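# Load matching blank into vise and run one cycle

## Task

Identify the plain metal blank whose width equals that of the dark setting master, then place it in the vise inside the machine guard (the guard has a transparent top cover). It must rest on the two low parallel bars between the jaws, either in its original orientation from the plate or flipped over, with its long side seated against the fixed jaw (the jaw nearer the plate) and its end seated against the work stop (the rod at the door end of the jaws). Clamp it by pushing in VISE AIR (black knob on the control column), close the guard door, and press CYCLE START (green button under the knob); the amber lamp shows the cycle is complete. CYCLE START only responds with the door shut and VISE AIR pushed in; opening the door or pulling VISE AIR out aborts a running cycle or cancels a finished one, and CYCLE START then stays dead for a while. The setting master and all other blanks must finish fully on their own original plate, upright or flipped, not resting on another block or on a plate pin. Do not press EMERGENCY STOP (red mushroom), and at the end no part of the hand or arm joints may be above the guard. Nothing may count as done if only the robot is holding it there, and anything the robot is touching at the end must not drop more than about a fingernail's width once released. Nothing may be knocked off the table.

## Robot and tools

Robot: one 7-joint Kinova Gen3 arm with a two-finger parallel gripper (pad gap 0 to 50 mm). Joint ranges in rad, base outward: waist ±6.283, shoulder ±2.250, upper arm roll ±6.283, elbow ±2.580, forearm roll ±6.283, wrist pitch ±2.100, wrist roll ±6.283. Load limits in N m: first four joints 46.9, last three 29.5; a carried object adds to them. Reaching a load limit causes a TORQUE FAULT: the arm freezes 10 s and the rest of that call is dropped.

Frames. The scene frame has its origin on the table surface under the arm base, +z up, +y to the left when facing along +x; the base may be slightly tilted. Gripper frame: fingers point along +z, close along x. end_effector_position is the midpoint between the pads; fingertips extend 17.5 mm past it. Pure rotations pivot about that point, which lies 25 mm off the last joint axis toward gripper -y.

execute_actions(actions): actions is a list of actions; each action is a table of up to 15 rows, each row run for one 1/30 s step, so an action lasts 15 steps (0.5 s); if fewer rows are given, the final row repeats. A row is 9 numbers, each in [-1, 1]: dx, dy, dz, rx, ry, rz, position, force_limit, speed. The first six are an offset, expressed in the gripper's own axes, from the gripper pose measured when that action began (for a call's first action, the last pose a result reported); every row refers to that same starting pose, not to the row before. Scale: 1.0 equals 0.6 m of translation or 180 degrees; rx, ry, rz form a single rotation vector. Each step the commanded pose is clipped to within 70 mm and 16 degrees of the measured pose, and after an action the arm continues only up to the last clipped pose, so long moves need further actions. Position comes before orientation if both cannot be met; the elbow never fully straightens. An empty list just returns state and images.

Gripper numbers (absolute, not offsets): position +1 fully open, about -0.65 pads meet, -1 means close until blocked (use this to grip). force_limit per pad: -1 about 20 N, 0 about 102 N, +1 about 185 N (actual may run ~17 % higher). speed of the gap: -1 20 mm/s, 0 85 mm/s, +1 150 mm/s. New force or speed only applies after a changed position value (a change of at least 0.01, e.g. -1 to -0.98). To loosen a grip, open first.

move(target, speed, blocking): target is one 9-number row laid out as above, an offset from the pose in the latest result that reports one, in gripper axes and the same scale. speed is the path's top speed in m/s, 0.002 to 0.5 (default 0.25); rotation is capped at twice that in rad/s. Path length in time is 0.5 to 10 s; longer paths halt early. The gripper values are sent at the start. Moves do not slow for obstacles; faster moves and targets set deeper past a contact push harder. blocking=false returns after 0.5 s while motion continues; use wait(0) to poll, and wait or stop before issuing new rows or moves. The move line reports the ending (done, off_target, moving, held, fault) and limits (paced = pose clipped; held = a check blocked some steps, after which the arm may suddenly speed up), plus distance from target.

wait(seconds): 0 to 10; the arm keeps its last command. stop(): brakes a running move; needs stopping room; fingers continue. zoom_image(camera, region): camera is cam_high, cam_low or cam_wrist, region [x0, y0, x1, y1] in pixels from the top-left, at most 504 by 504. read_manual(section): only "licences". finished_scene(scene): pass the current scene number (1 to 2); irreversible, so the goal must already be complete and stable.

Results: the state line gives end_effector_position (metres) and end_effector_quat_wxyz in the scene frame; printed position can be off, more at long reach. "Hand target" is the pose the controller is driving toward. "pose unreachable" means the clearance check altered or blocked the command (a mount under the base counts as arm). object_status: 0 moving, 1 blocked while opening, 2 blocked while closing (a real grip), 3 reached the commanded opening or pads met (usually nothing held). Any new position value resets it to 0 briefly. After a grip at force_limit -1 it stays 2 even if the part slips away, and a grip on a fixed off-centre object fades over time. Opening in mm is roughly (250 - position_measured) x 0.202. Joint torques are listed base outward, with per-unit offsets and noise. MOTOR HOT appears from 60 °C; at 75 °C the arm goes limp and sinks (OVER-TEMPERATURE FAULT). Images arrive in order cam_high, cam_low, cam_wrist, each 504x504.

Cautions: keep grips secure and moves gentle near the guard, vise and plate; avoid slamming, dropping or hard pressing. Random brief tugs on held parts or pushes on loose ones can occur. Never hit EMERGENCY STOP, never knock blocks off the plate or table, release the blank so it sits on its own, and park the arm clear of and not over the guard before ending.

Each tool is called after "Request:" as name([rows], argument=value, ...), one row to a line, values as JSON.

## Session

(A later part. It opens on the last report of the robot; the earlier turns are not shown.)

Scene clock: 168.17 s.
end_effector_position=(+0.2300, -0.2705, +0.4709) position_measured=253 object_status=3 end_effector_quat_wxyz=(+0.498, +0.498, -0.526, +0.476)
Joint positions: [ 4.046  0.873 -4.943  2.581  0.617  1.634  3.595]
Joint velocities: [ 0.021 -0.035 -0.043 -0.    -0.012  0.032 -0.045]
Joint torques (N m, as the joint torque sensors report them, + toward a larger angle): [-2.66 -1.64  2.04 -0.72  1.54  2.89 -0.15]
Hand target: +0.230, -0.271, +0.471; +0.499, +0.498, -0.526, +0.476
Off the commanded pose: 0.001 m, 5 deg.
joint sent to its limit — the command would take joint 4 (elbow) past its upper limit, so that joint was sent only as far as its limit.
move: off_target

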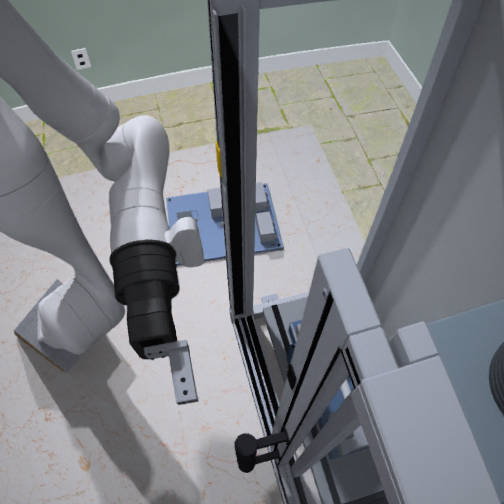

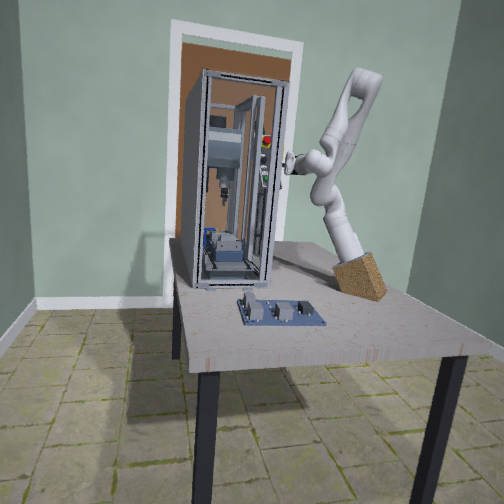

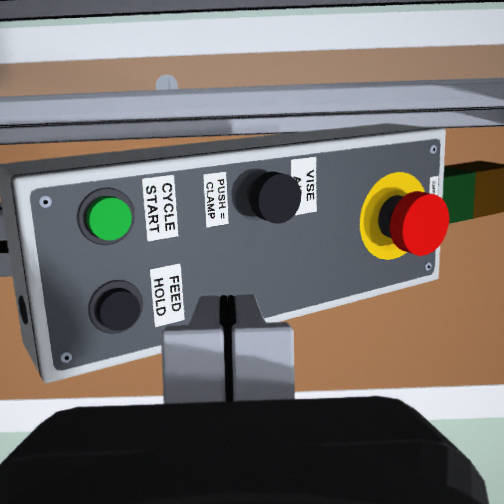

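Request:
move(target=[0.035,-0.055,0.09,0,0,0,-1,0,0])

Scene clock: 169.73 s.
end_effector_position=(+0.2605, -0.3266, +0.4899) position_measured=253 object_status=3 end_effector_quat_wxyz=(+0.499, +0.497, -0.533, +0.469)
Joint positions: [ 3.995  0.643 -4.696  2.58   0.892  1.726  3.576]
Joint velocities: [-0.006  0.006  0.014 -0.     0.006 -0.015  0.014]
Joint torques (N m, as the joint torque sensors report them, + toward a larger angle): [-2.58  2.17  1.31 -2.2   1.31  2.88 -0.27]
Hand target: +0.261, -0.327, +0.490; +0.498, +0.498, -0.533, +0.469
Off the commanded pose: 0.001 m, 1 deg.
joint sent to its limit — the command would take joint 4 (elbow) past its upper limit, so that joint was sent only as far as its limit.
move: done

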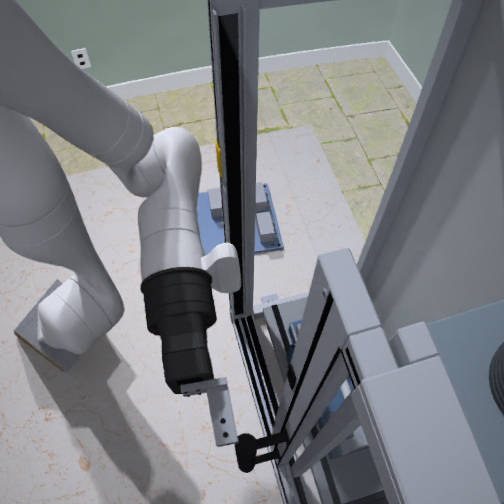

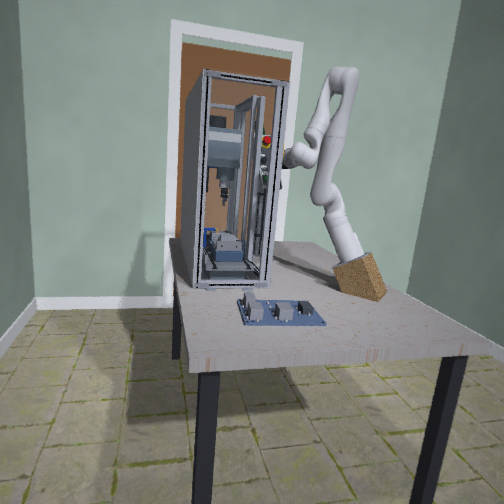

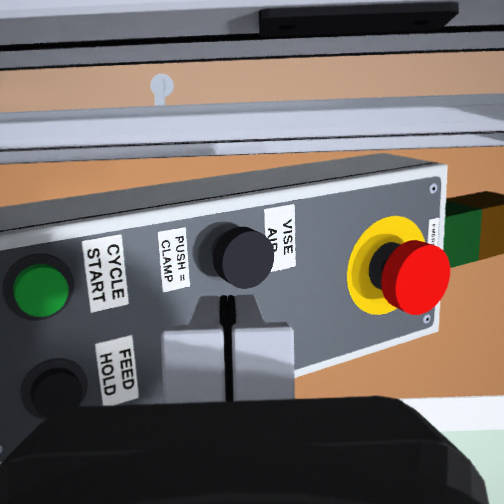

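Request:
move(target=[0.015,0,0.13,0,0,0,-1,0,0], speed=0.1)

Scene clock: 171.77 s.
end_effector_position=(+0.2557, -0.4047, +0.4943) position_measured=253 object_status=3 end_effector_quat_wxyz=(+0.500, +0.496, -0.557, +0.441)
Joint positions: [ 3.693  0.503 -4.12   2.58   1.206  1.751  3.676]
Joint velocities: [-0.048 -0.003  0.018 -0.    -0.001  0.015  0.007]
Joint torques (N m, as the joint torque sensors report them, + toward a larger angle): [-0.75  6.07  0.32 -4.01  1.76  2.81 -0.34]
Hand target: +0.256, -0.405, +0.494; +0.499, +0.497, -0.556, +0.441
Off the commanded pose: 0.000 m, 4 deg.
joint sent to its limit — the command would take joint 4 (elbow) past its upper limit, so that joint was sent only as far as its limit.
move: off_target

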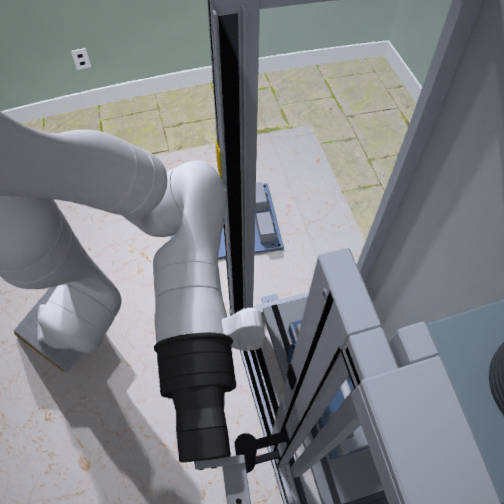

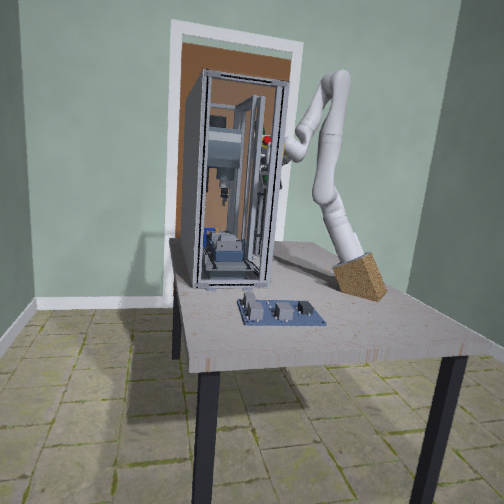

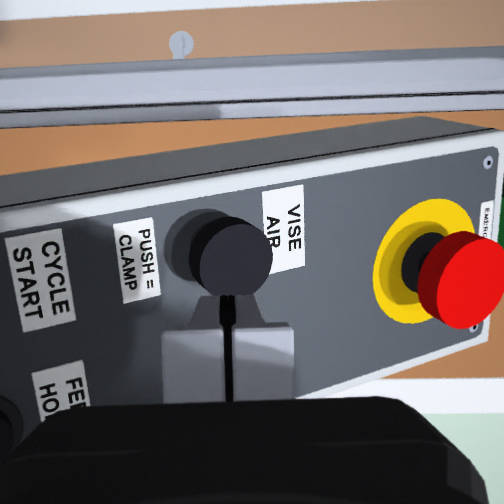

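Request:
move(target=[0,0,-0.03,0,0,0.5,-1,0,0])

Scene clock: 175.73 s.
end_effector_position=(+0.2555, -0.3880, +0.4953) position_measured=253 object_status=3 end_effector_quat_wxyz=(-0.045, +0.043, +0.745, -0.664)
Joint positions: [ 4.107  0.601 -4.387  2.557  1.171  1.519  2.065]
Joint velocities: [ 0.006  0.001 -0.002 -0.     0.     0.    -0.001]
Joint torques (N m, as the joint torque sensors report them, + toward a larger angle): [-3.38  6.58 -1.7  -5.7   1.85  3.06 -0.26]
Hand target: +0.258, -0.387, +0.496; -0.042, +0.043, +0.745, -0.665
Off the commanded pose: 0.003 m, 0 deg.
move: done

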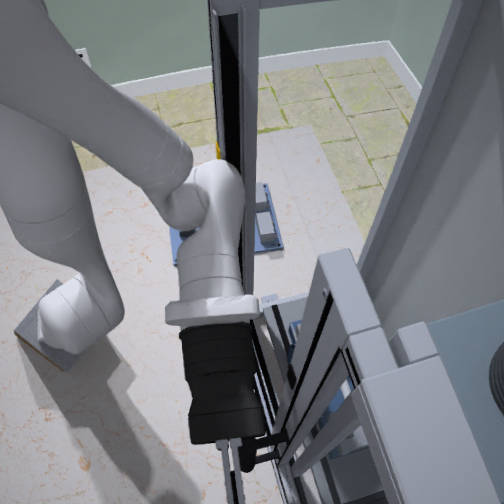

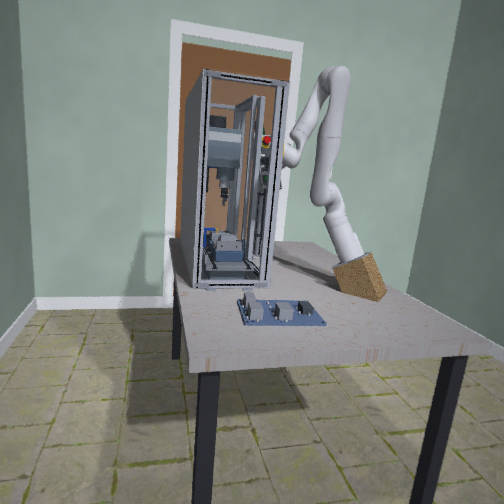

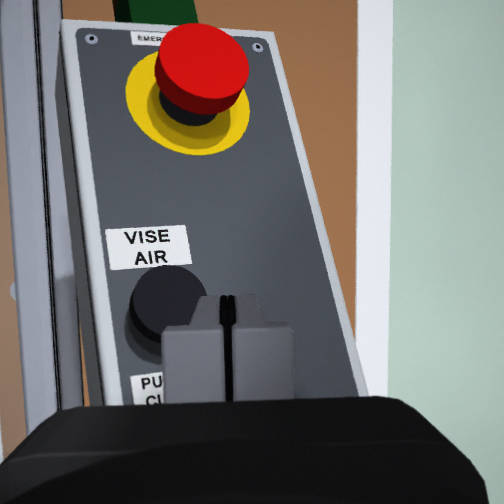

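Request:
move(target=[-0.04,-0.01,0,-0.1,-0.03,0,-1,0,0], speed=0.1)

Scene clock: 178.87 s.
end_effector_position=(+0.2787, -0.3919, +0.5009) position_measured=253 object_status=3 end_effector_quat_wxyz=(-0.003, +0.019, +0.841, -0.541)
Joint positions: [ 3.602  0.697 -3.898  2.341  1.105  1.451  2.552]
Joint velocities: [-0.007  0.006  0.001 -0.002 -0.002 -0.007  0.005]
Joint torques (N m, as the joint torque sensors report them, + toward a larger angle): [-0.13  5.32  0.1  -7.61  2.47  1.6  -0.3 ]
Hand target: +0.279, -0.392, +0.501; -0.003, +0.019, +0.841, -0.541
Off the commanded pose: 0.001 m, 0 deg.
move: done

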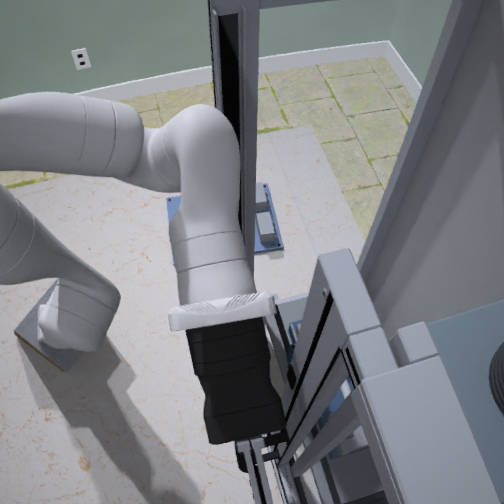

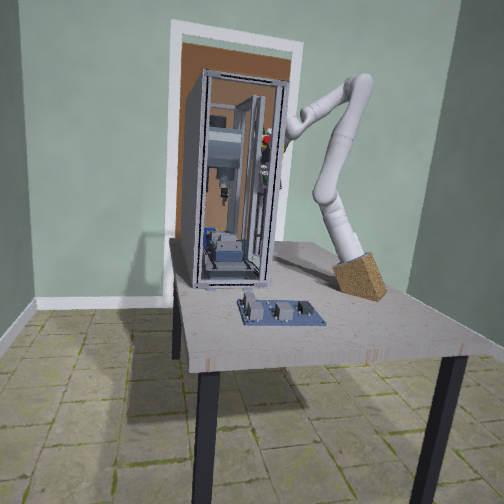

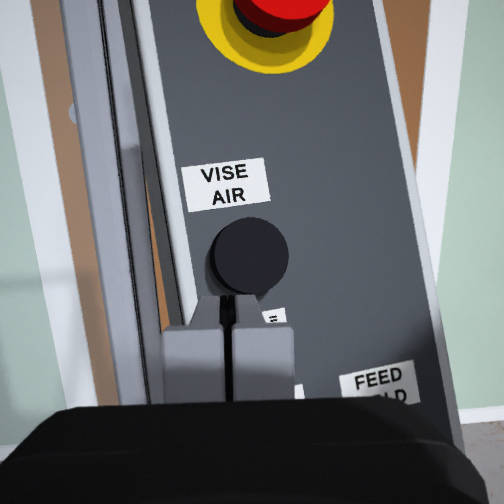

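Request:
move(target=[0.012,-0.018,0.06,0,0,0,-1,0,0], speed=0.08)

Scene clock: 179.97 s.
end_effector_position=(+0.2702, -0.4288, +0.4956) position_measured=253 object_status=3 end_effector_quat_wxyz=(-0.004, +0.019, +0.841, -0.541)
Joint positions: [ 3.55   0.69  -3.72   2.37   1.221  1.376  2.57 ]
Joint velocities: [-0.001  0.001 -0.    -0.    -0.    -0.004  0.001]
Joint torques (N m, as the joint torque sensors report them, + toward a larger angle): [-0.64  5.38 -0.58 -7.97  2.5   1.28 -0.13]
Hand target: +0.270, -0.429, +0.496; -0.003, +0.019, +0.841, -0.541
Off the commanded pose: 0.000 m, 0 deg.
move: done

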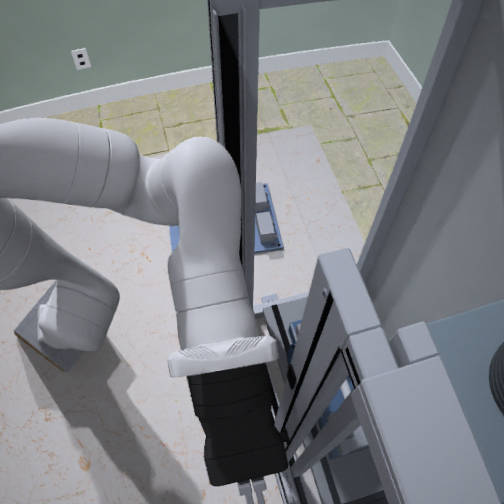

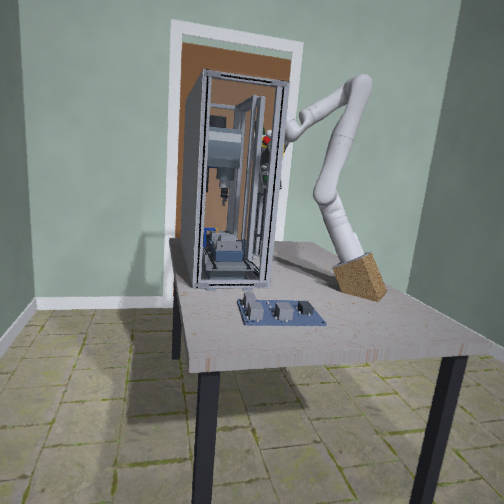

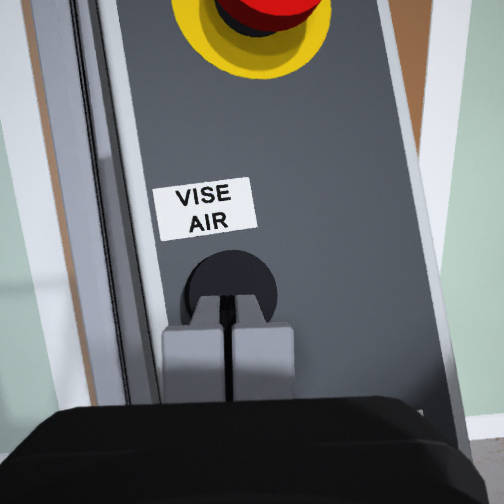

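Request:
move(target=[0,0,0.04,0,0,0,-1,0,0], speed=0.03)

Scene clock: 181.23 s.
end_effector_position=(+0.2715, -0.4476, +0.4863) position_measured=253 object_status=3 end_effector_quat_wxyz=(+0.001, +0.017, +0.841, -0.540)
Joint positions: [ 3.538  0.669 -3.637  2.39   1.295  1.32   2.546]
Joint velocities: [ 0.001  0.004  0.002  0.002  0.001 -0.006  0.001]
Joint torques (N m, as the joint torque sensors report them, + toward a larger angle): [ 3.5   1.67  6.83 -8.71  5.31  1.67 -0.26]
Hand target: +0.270, -0.451, +0.486; -0.004, +0.019, +0.841, -0.541
Off the commanded pose: 0.004 m, 1 deg.
move: off_target

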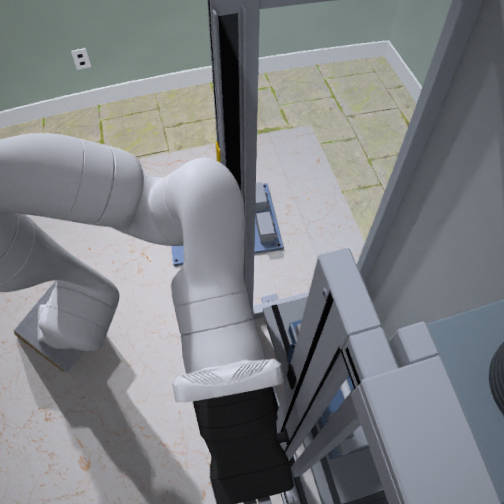

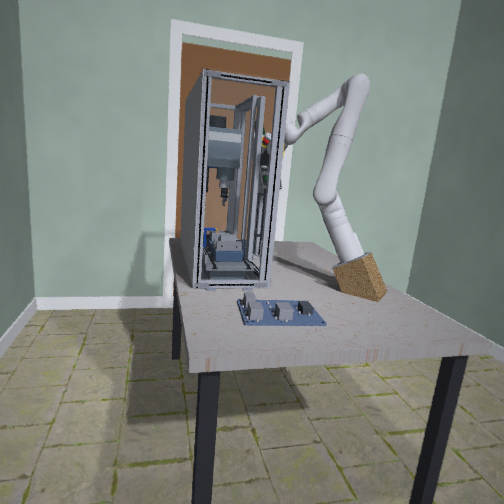

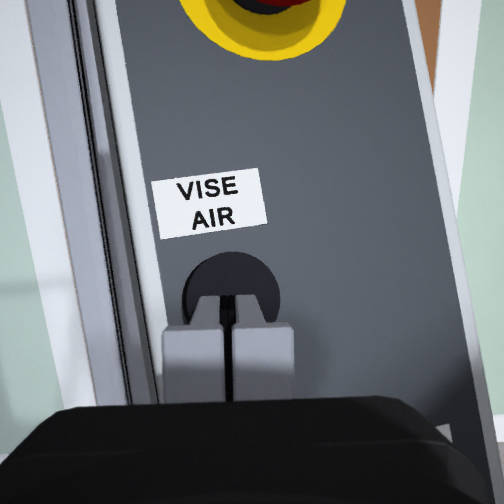

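Request:
move(target=[0,-0.008,0.02,0,0,0,-1,0,0], speed=0.02)

Scene clock: 182.40 s.
end_effector_position=(+0.2717, -0.4493, +0.4867) position_measured=253 object_status=3 end_effector_quat_wxyz=(+0.012, +0.016, +0.843, -0.538)
Joint positions: [ 3.516  0.686 -3.61   2.395  1.306  1.3    2.553]
Joint velocities: [-0.003  0.004  0.003  0.002  0.001 -0.003  0.001]
Joint torques (N m, as the joint torque sensors report them, + toward a larger angle): [  9.53 -13.49  22.6  -14.45  15.64  -0.74   0.07]
Hand target: +0.271, -0.460, +0.486; +0.001, +0.017, +0.841, -0.541
Off the commanded pose: 0.011 m, 1 deg.
move: off_target

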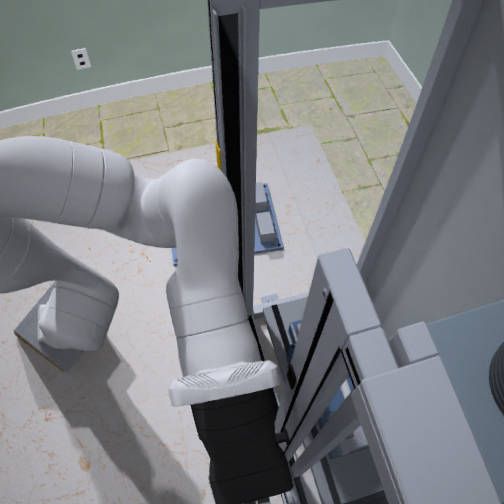

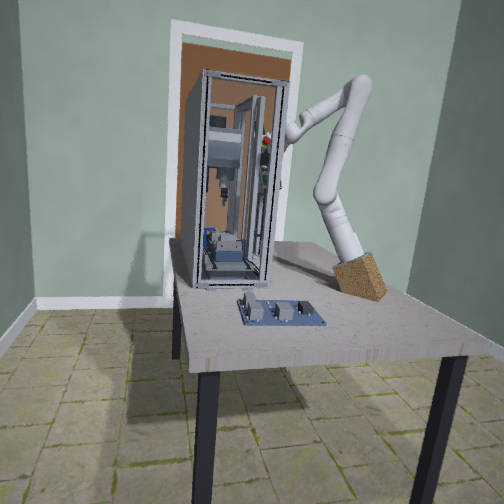

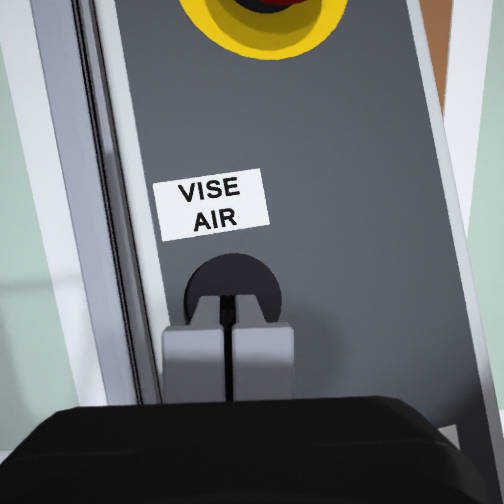

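Request:
move(target=[0,-0.03,-0.05,0,0,0,-1,0,0], speed=0.1)

Request:
move(target=[0,-0.03,0,0.22,0,0,-1,0,0])

Scene clock: 184.10 s.
end_effector_position=(+0.2708, -0.4297, +0.5155) position_measured=253 object_status=3 end_effector_quat_wxyz=(+0.012, +0.016, +0.843, -0.538)
Joint positions: [ 3.509  0.746 -3.677  2.327  1.212  1.369  2.663]
Joint velocities: [-0.002  0.003  0.    -0.001 -0.     0.001  0.001]
Joint torques (N m, as the joint torque sensors report them, + toward a larger angle): [ 0.57  4.72 -0.64 -8.52  2.55  1.11 -0.21]
Hand target: +0.271, -0.430, +0.516; +0.012, +0.016, +0.843, -0.538
Off the commanded pose: 0.000 m, 0 deg.
move: done

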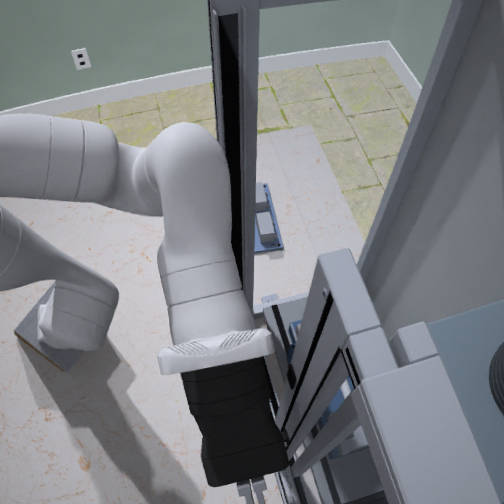

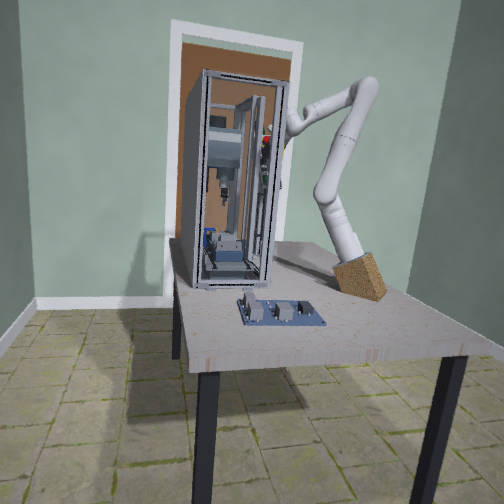

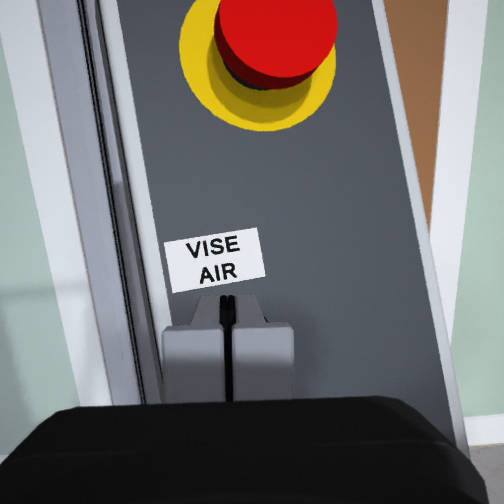

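Scene clock: 186.77 s.
end_effector_position=(+0.2673, -0.4367, +0.5344) position_measured=253 object_status=3 end_effector_quat_wxyz=(+0.038, -0.084, -0.624, +0.776)
Joint positions: [ 4.71   0.323 -4.789  2.581  1.425  1.875  1.632]
Joint velocities: [ 0.137  0.027 -0.085  0.     0.001 -0.017 -0.047]
Joint torques (N m, as the joint torque sensors report them, + toward a larger angle): [-3.72  3.49 -1.87 -1.    3.96  0.75 -0.09]
Hand target: +0.271, -0.437, +0.532; +0.033, -0.080, -0.626, +0.775
Off the commanded pose: 0.004 m, 9 deg.
joint sent to its limit — the command would take joint 4 (elbow) past its upper limit, so that joint was sent only as far as its limit.
move: off_target

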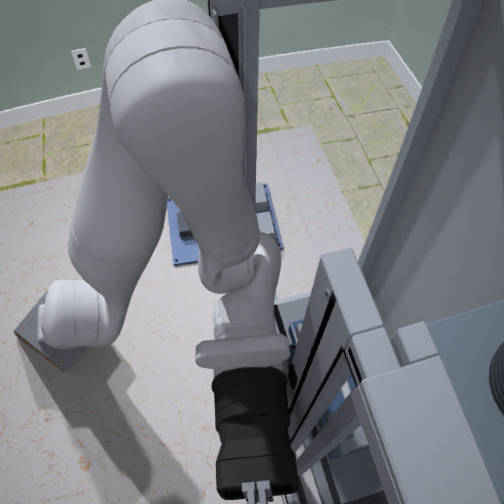

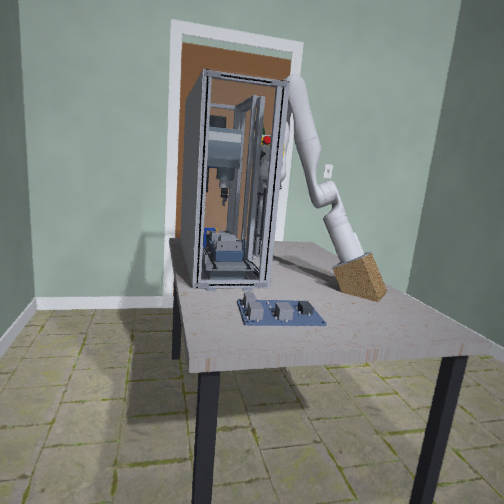

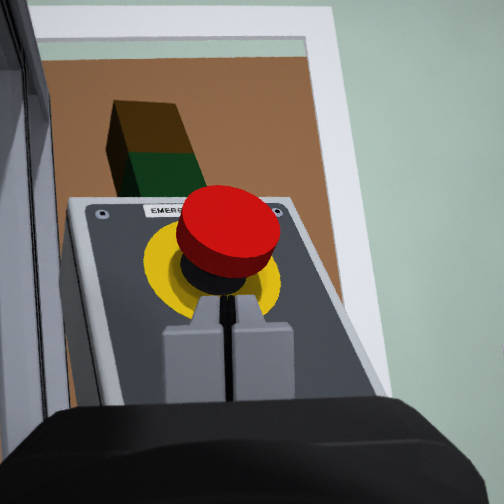

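Request:
move(target=[0,0,-0.15,-0.2,0,0,-1,0,0], speed=0.15)

Scene clock: 189.77 s.
end_effector_position=(+0.2284, -0.3752, +0.4943) position_measured=253 object_status=3 end_effector_quat_wxyz=(-0.095, +0.077, +0.820, -0.559)
Joint positions: [ 3.655  0.573 -4.046  2.361  0.989  1.7    2.38 ]
Joint velocities: [ 0.014  0.018 -0.001 -0.001 -0.008 -0.02   0.01 ]
Joint torques (N m, as the joint torque sensors report them, + toward a larger angle): [-23.22  28.07 -42.67 -50.1    2.09   2.04   0.03]
Hand target: +0.278, -0.353, +0.517; -0.010, +0.089, +0.833, -0.546
Off the commanded pose: 0.064 m, 10 deg.
move: off_target

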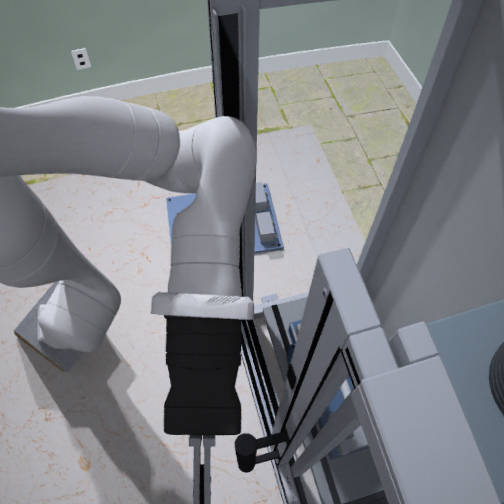

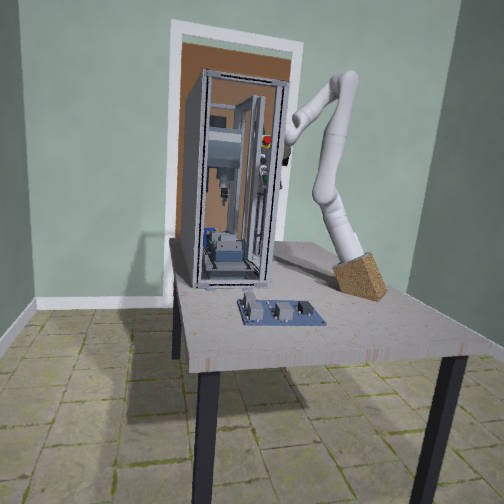

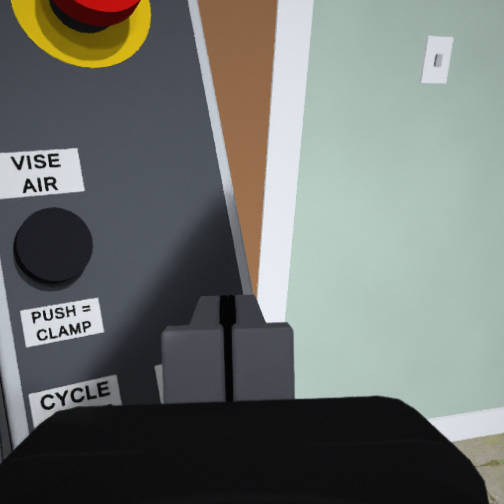

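Request:
move(target=[0.04,0,0.03,0,0,0,-1,0,0], speed=0.08)

Scene clock: 190.80 s.
end_effector_position=(+0.2007, -0.3859, +0.4894) position_measured=253 object_status=3 end_effector_quat_wxyz=(-0.095, +0.077, +0.820, -0.559)
Joint positions: [ 3.591  0.628 -3.953  2.433  1.007  1.663  2.395]
Joint velocities: [-0.006  0.007 -0.     0.     0.    -0.003  0.001]
Joint torques (N m, as the joint torque sensors report them, + toward a larger angle): [-0.73  4.19 -0.13 -6.03  1.95  2.31  0.1 ]
Hand target: +0.201, -0.386, +0.489; -0.095, +0.077, +0.820, -0.559
Off the commanded pose: 0.000 m, 0 deg.
move: done

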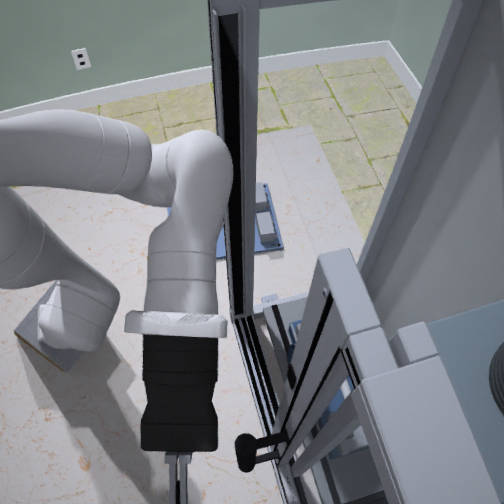

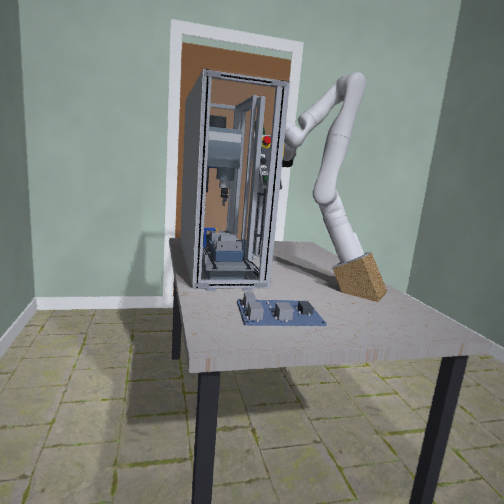

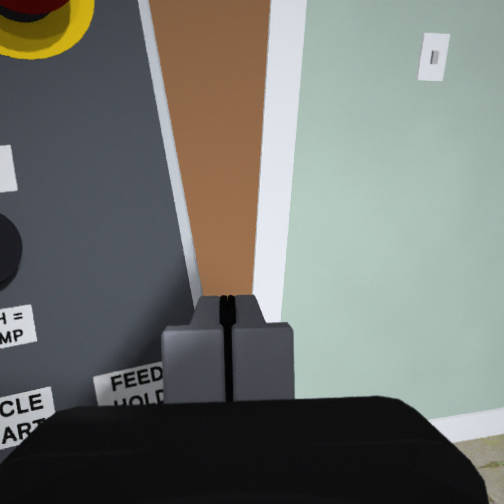

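Request:
move(target=[0,0,-0.06,-0.25,0,0,-1,0,0], speed=0.2)

Request:
move(target=[0,0,0,-0.2,0,0,-1,0,0], speed=0.2)

Scene clock: 193.73 s.
end_effector_position=(+0.2089, -0.3532, +0.5019) position_measured=253 object_status=3 end_effector_quat_wxyz=(-0.059, +0.107, +0.972, -0.203)
Joint positions: [ 3.198  0.75  -3.402  1.81   0.636  1.83   3.028]
Joint velocities: [-0.002  0.     0.    -0.002 -0.002 -0.002  0.003]
Joint torques (N m, as the joint torque sensors report them, + toward a larger angle): [ 1.3   3.39 -2.46 -8.53  0.99  0.13 -0.23]
Hand target: +0.209, -0.353, +0.502; -0.059, +0.107, +0.972, -0.203
Off the commanded pose: 0.001 m, 0 deg.
move: done

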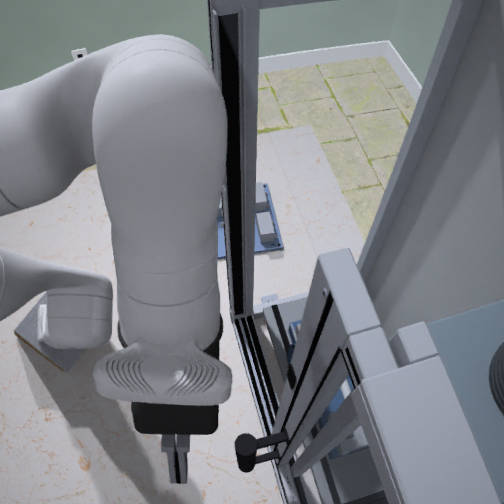

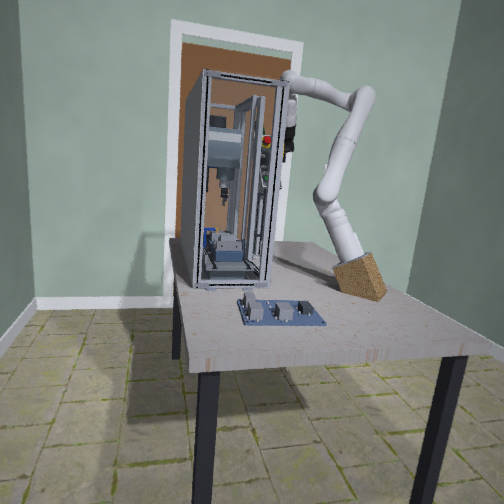

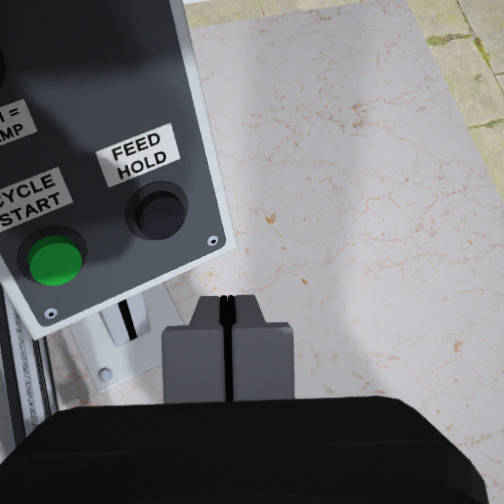

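Scene clock: 195.67 s.
end_effector_position=(+0.2087, -0.3529, +0.5019) position_measured=253 object_status=3 end_effector_quat_wxyz=(-0.022, +0.120, +0.987, +0.107)
Joint positions: [ 2.898  0.717 -2.877  1.427  0.33   2.009  3.257]
Joint velocities: [-0.004 -0.004  0.001 -0.001 -0.003 -0.002  0.006]
Joint torques (N m, as the joint torque sensors report them, + toward a larger angle): [ 4.17  0.46 -4.17 -7.65 -0.62  0.39 -0.05]
Hand target: +0.209, -0.353, +0.502; -0.022, +0.119, +0.987, +0.108
Off the commanded pose: 0.000 m, 0 deg.
move: done

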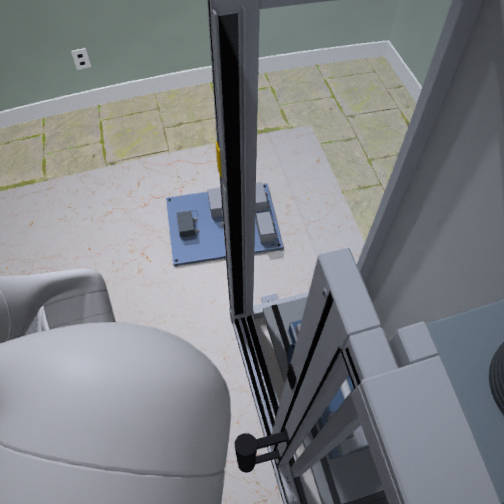

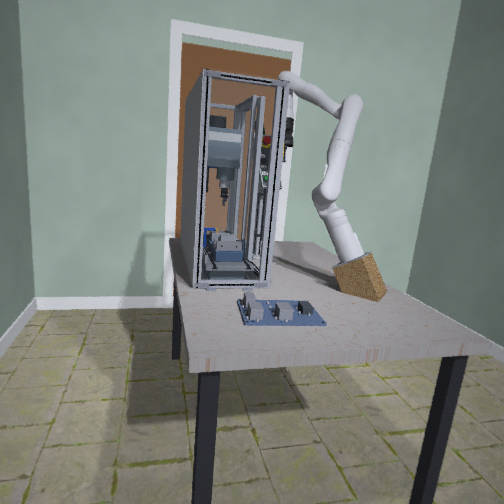

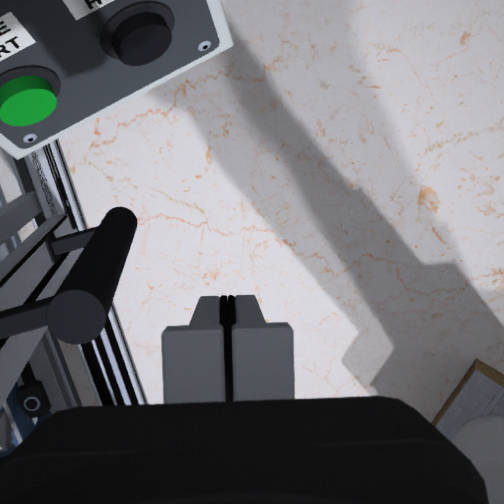

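Request:
move(target=[0,0,0,0.07,0,0,-1,0,0])

Request:
move(target=[0,0,0,0,0,-0.57,1,0,0])

Request:
move(target=[-0.01,-0.1,0,0.09,0,0,1,0,0])

Scene clock: 198.60 s.
end_effector_position=(+0.2089, -0.3530, +0.5018) position_measured=253 object_status=3 end_effector_quat_wxyz=(-0.035, +0.116, +0.993, -0.001)
Joint positions: [ 3.016  0.728 -3.068  1.549  0.443  1.941  3.201]
Joint velocities: [ 0.003  0.003 -0.001  0.002  0.003  0.003 -0.006]
Joint torques (N m, as the joint torque sensors report them, + toward a larger angle): [ 3.39  1.98 -3.02 -8.21 -0.15  0.09 -0.15]
Hand target: +0.209, -0.353, +0.502; -0.035, +0.117, +0.993, -0.002
Off the commanded pose: 0.000 m, 0 deg.
move: done

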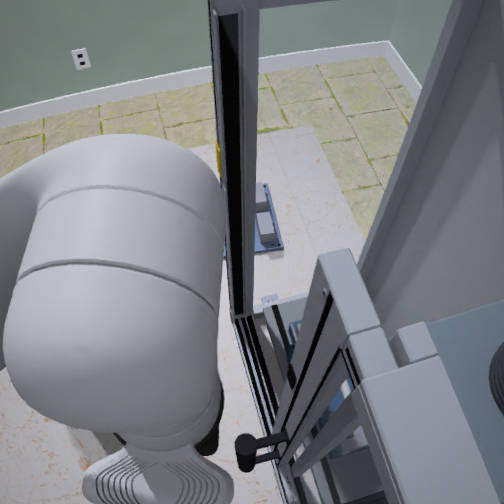

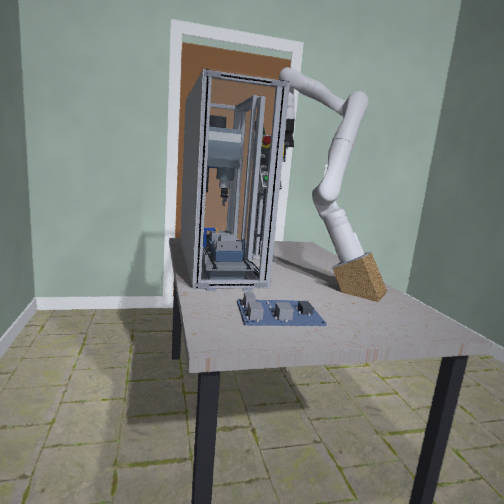

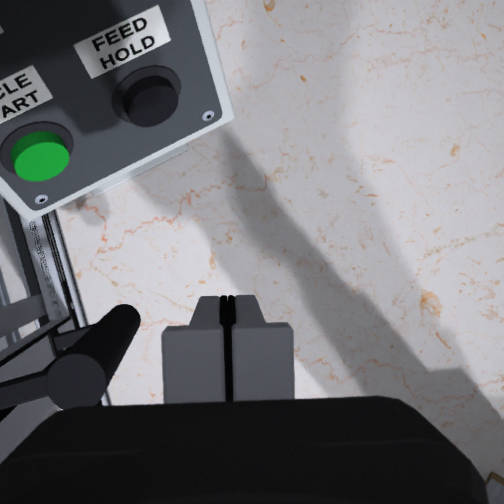

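Scene clock: 202.57 s.
end_effector_position=(+0.2088, -0.3530, +0.5019) position_measured=3 object_status=3 end_effector_quat_wxyz=(+0.023, +0.702, -0.711, -0.026)
Joint positions: [ 2.741  0.798 -3.071  1.528  0.582  2.102  4.844]
Joint velocities: [ 0.001 -0.001  0.    -0.    -0.    -0.     0.001]
Joint torques (N m, as the joint torque sensors report them, + toward a larger angle): [ 4.34 -2.   -4.22 -7.12 -0.06 -0.09 -0.18]
Hand target: +0.209, -0.353, +0.502; +0.023, +0.702, -0.711, -0.026
Off the commanded pose: 0.000 m, 0 deg.
joint sent to its limit — the command would take joint 6 (wrist pitch) past its upper limit, so that joint was sent only as far as its limit.
move: done

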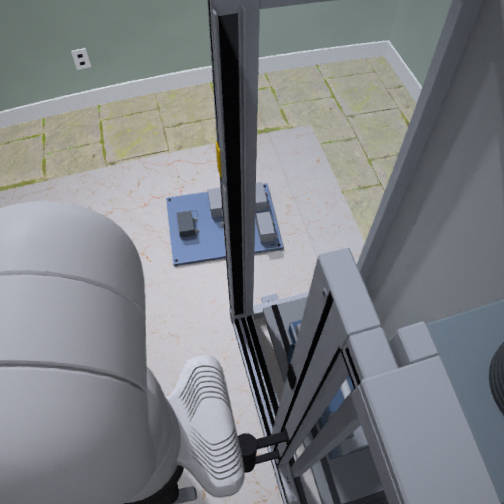

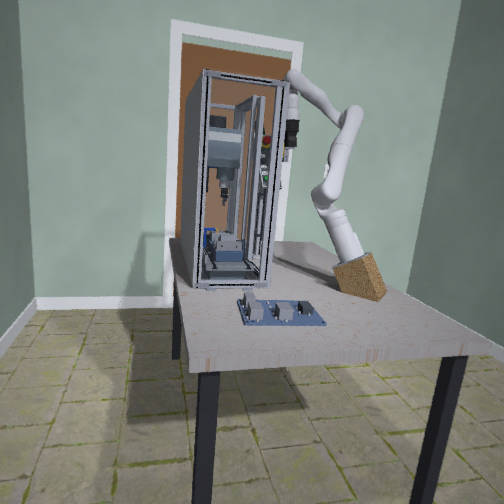

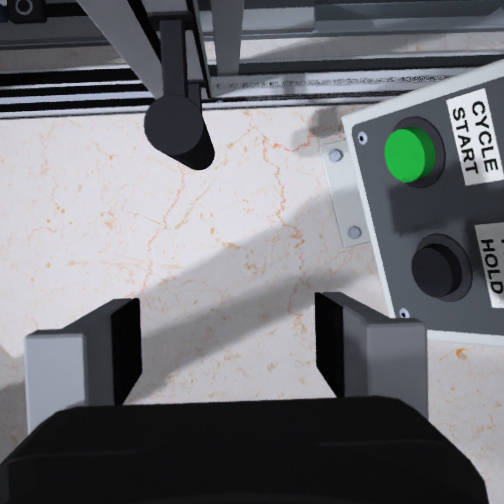

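Scene clock: 203.50 s.
end_effector_position=(+0.2689, -0.3480, +0.4977) position_measured=3 object_status=3 end_effector_quat_wxyz=(-0.075, +0.698, -0.708, +0.075)
Joint positions: [ 2.686  0.89  -3.103  1.625  0.573  1.852  4.767]
Joint velocities: [-0.002  0.006  0.001  0.001 -0.001 -0.003  0.002]
Joint torques (N m, as the joint torque sensors report them, + toward a larger angle): [ 4.75 -3.29 -4.59 -8.08 -0.01 -0.69 -0.18]
Hand target: +0.269, -0.348, +0.498; -0.075, +0.698, -0.708, +0.075
Off the commanded pose: 0.000 m, 0 deg.
move: done

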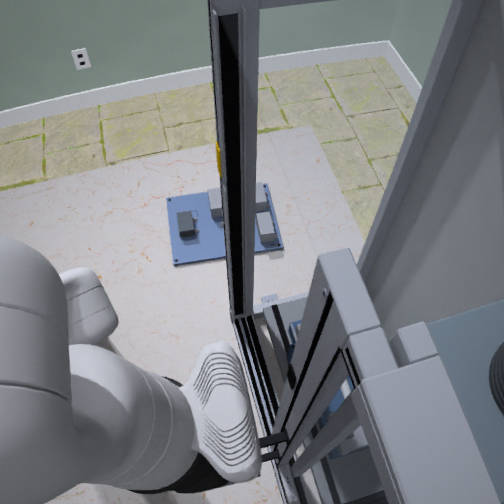

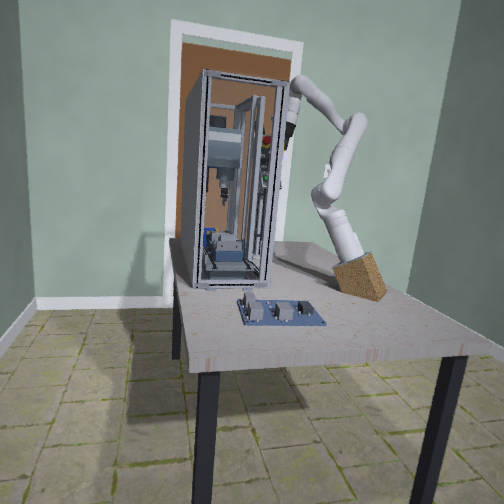

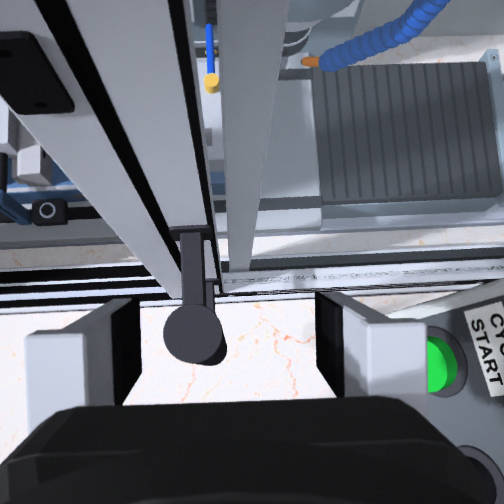

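Request:
move(target=[-0.025,0.028,0.078,0,0,0,1,0,0], speed=0.1)

Scene clock: 204.87 s.
end_effector_position=(+0.2627, -0.3327, +0.4484) position_measured=3 object_status=3 end_effector_quat_wxyz=(-0.075, +0.698, -0.708, +0.075)
Joint positions: [ 2.671  0.955 -3.079  1.813  0.578  1.742  4.708]
Joint velocities: [-0.     0.004  0.     0.001 -0.    -0.     0.001]
Joint torques (N m, as the joint torque sensors report them, + toward a larger angle): [ 4.64 -3.69 -4.95 -8.22 -0.26 -1.21 -0.11]
Hand target: +0.263, -0.333, +0.448; -0.075, +0.698, -0.708, +0.075
Off the commanded pose: 0.000 m, 0 deg.
move: done

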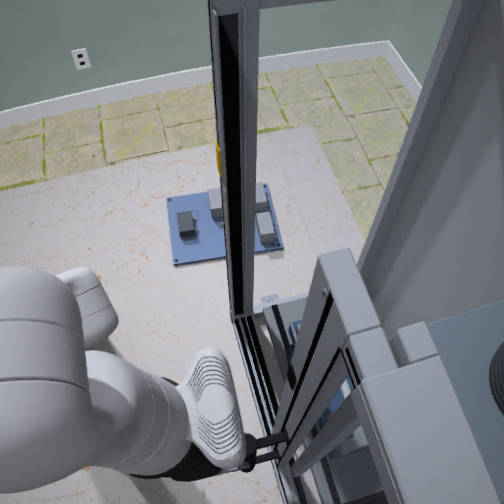

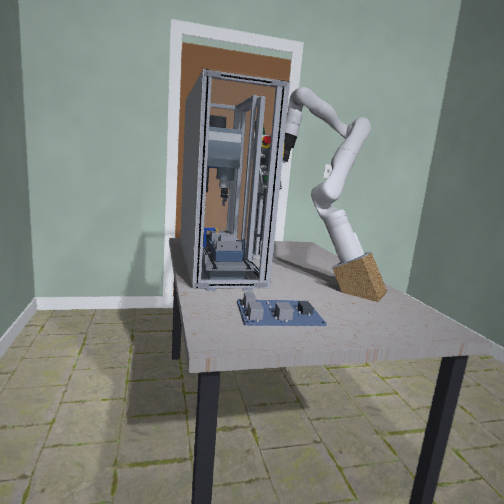

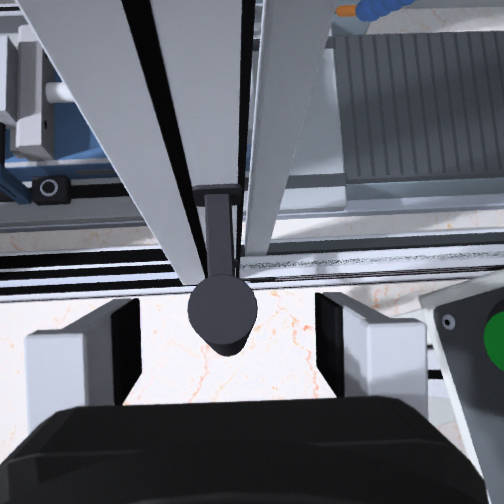

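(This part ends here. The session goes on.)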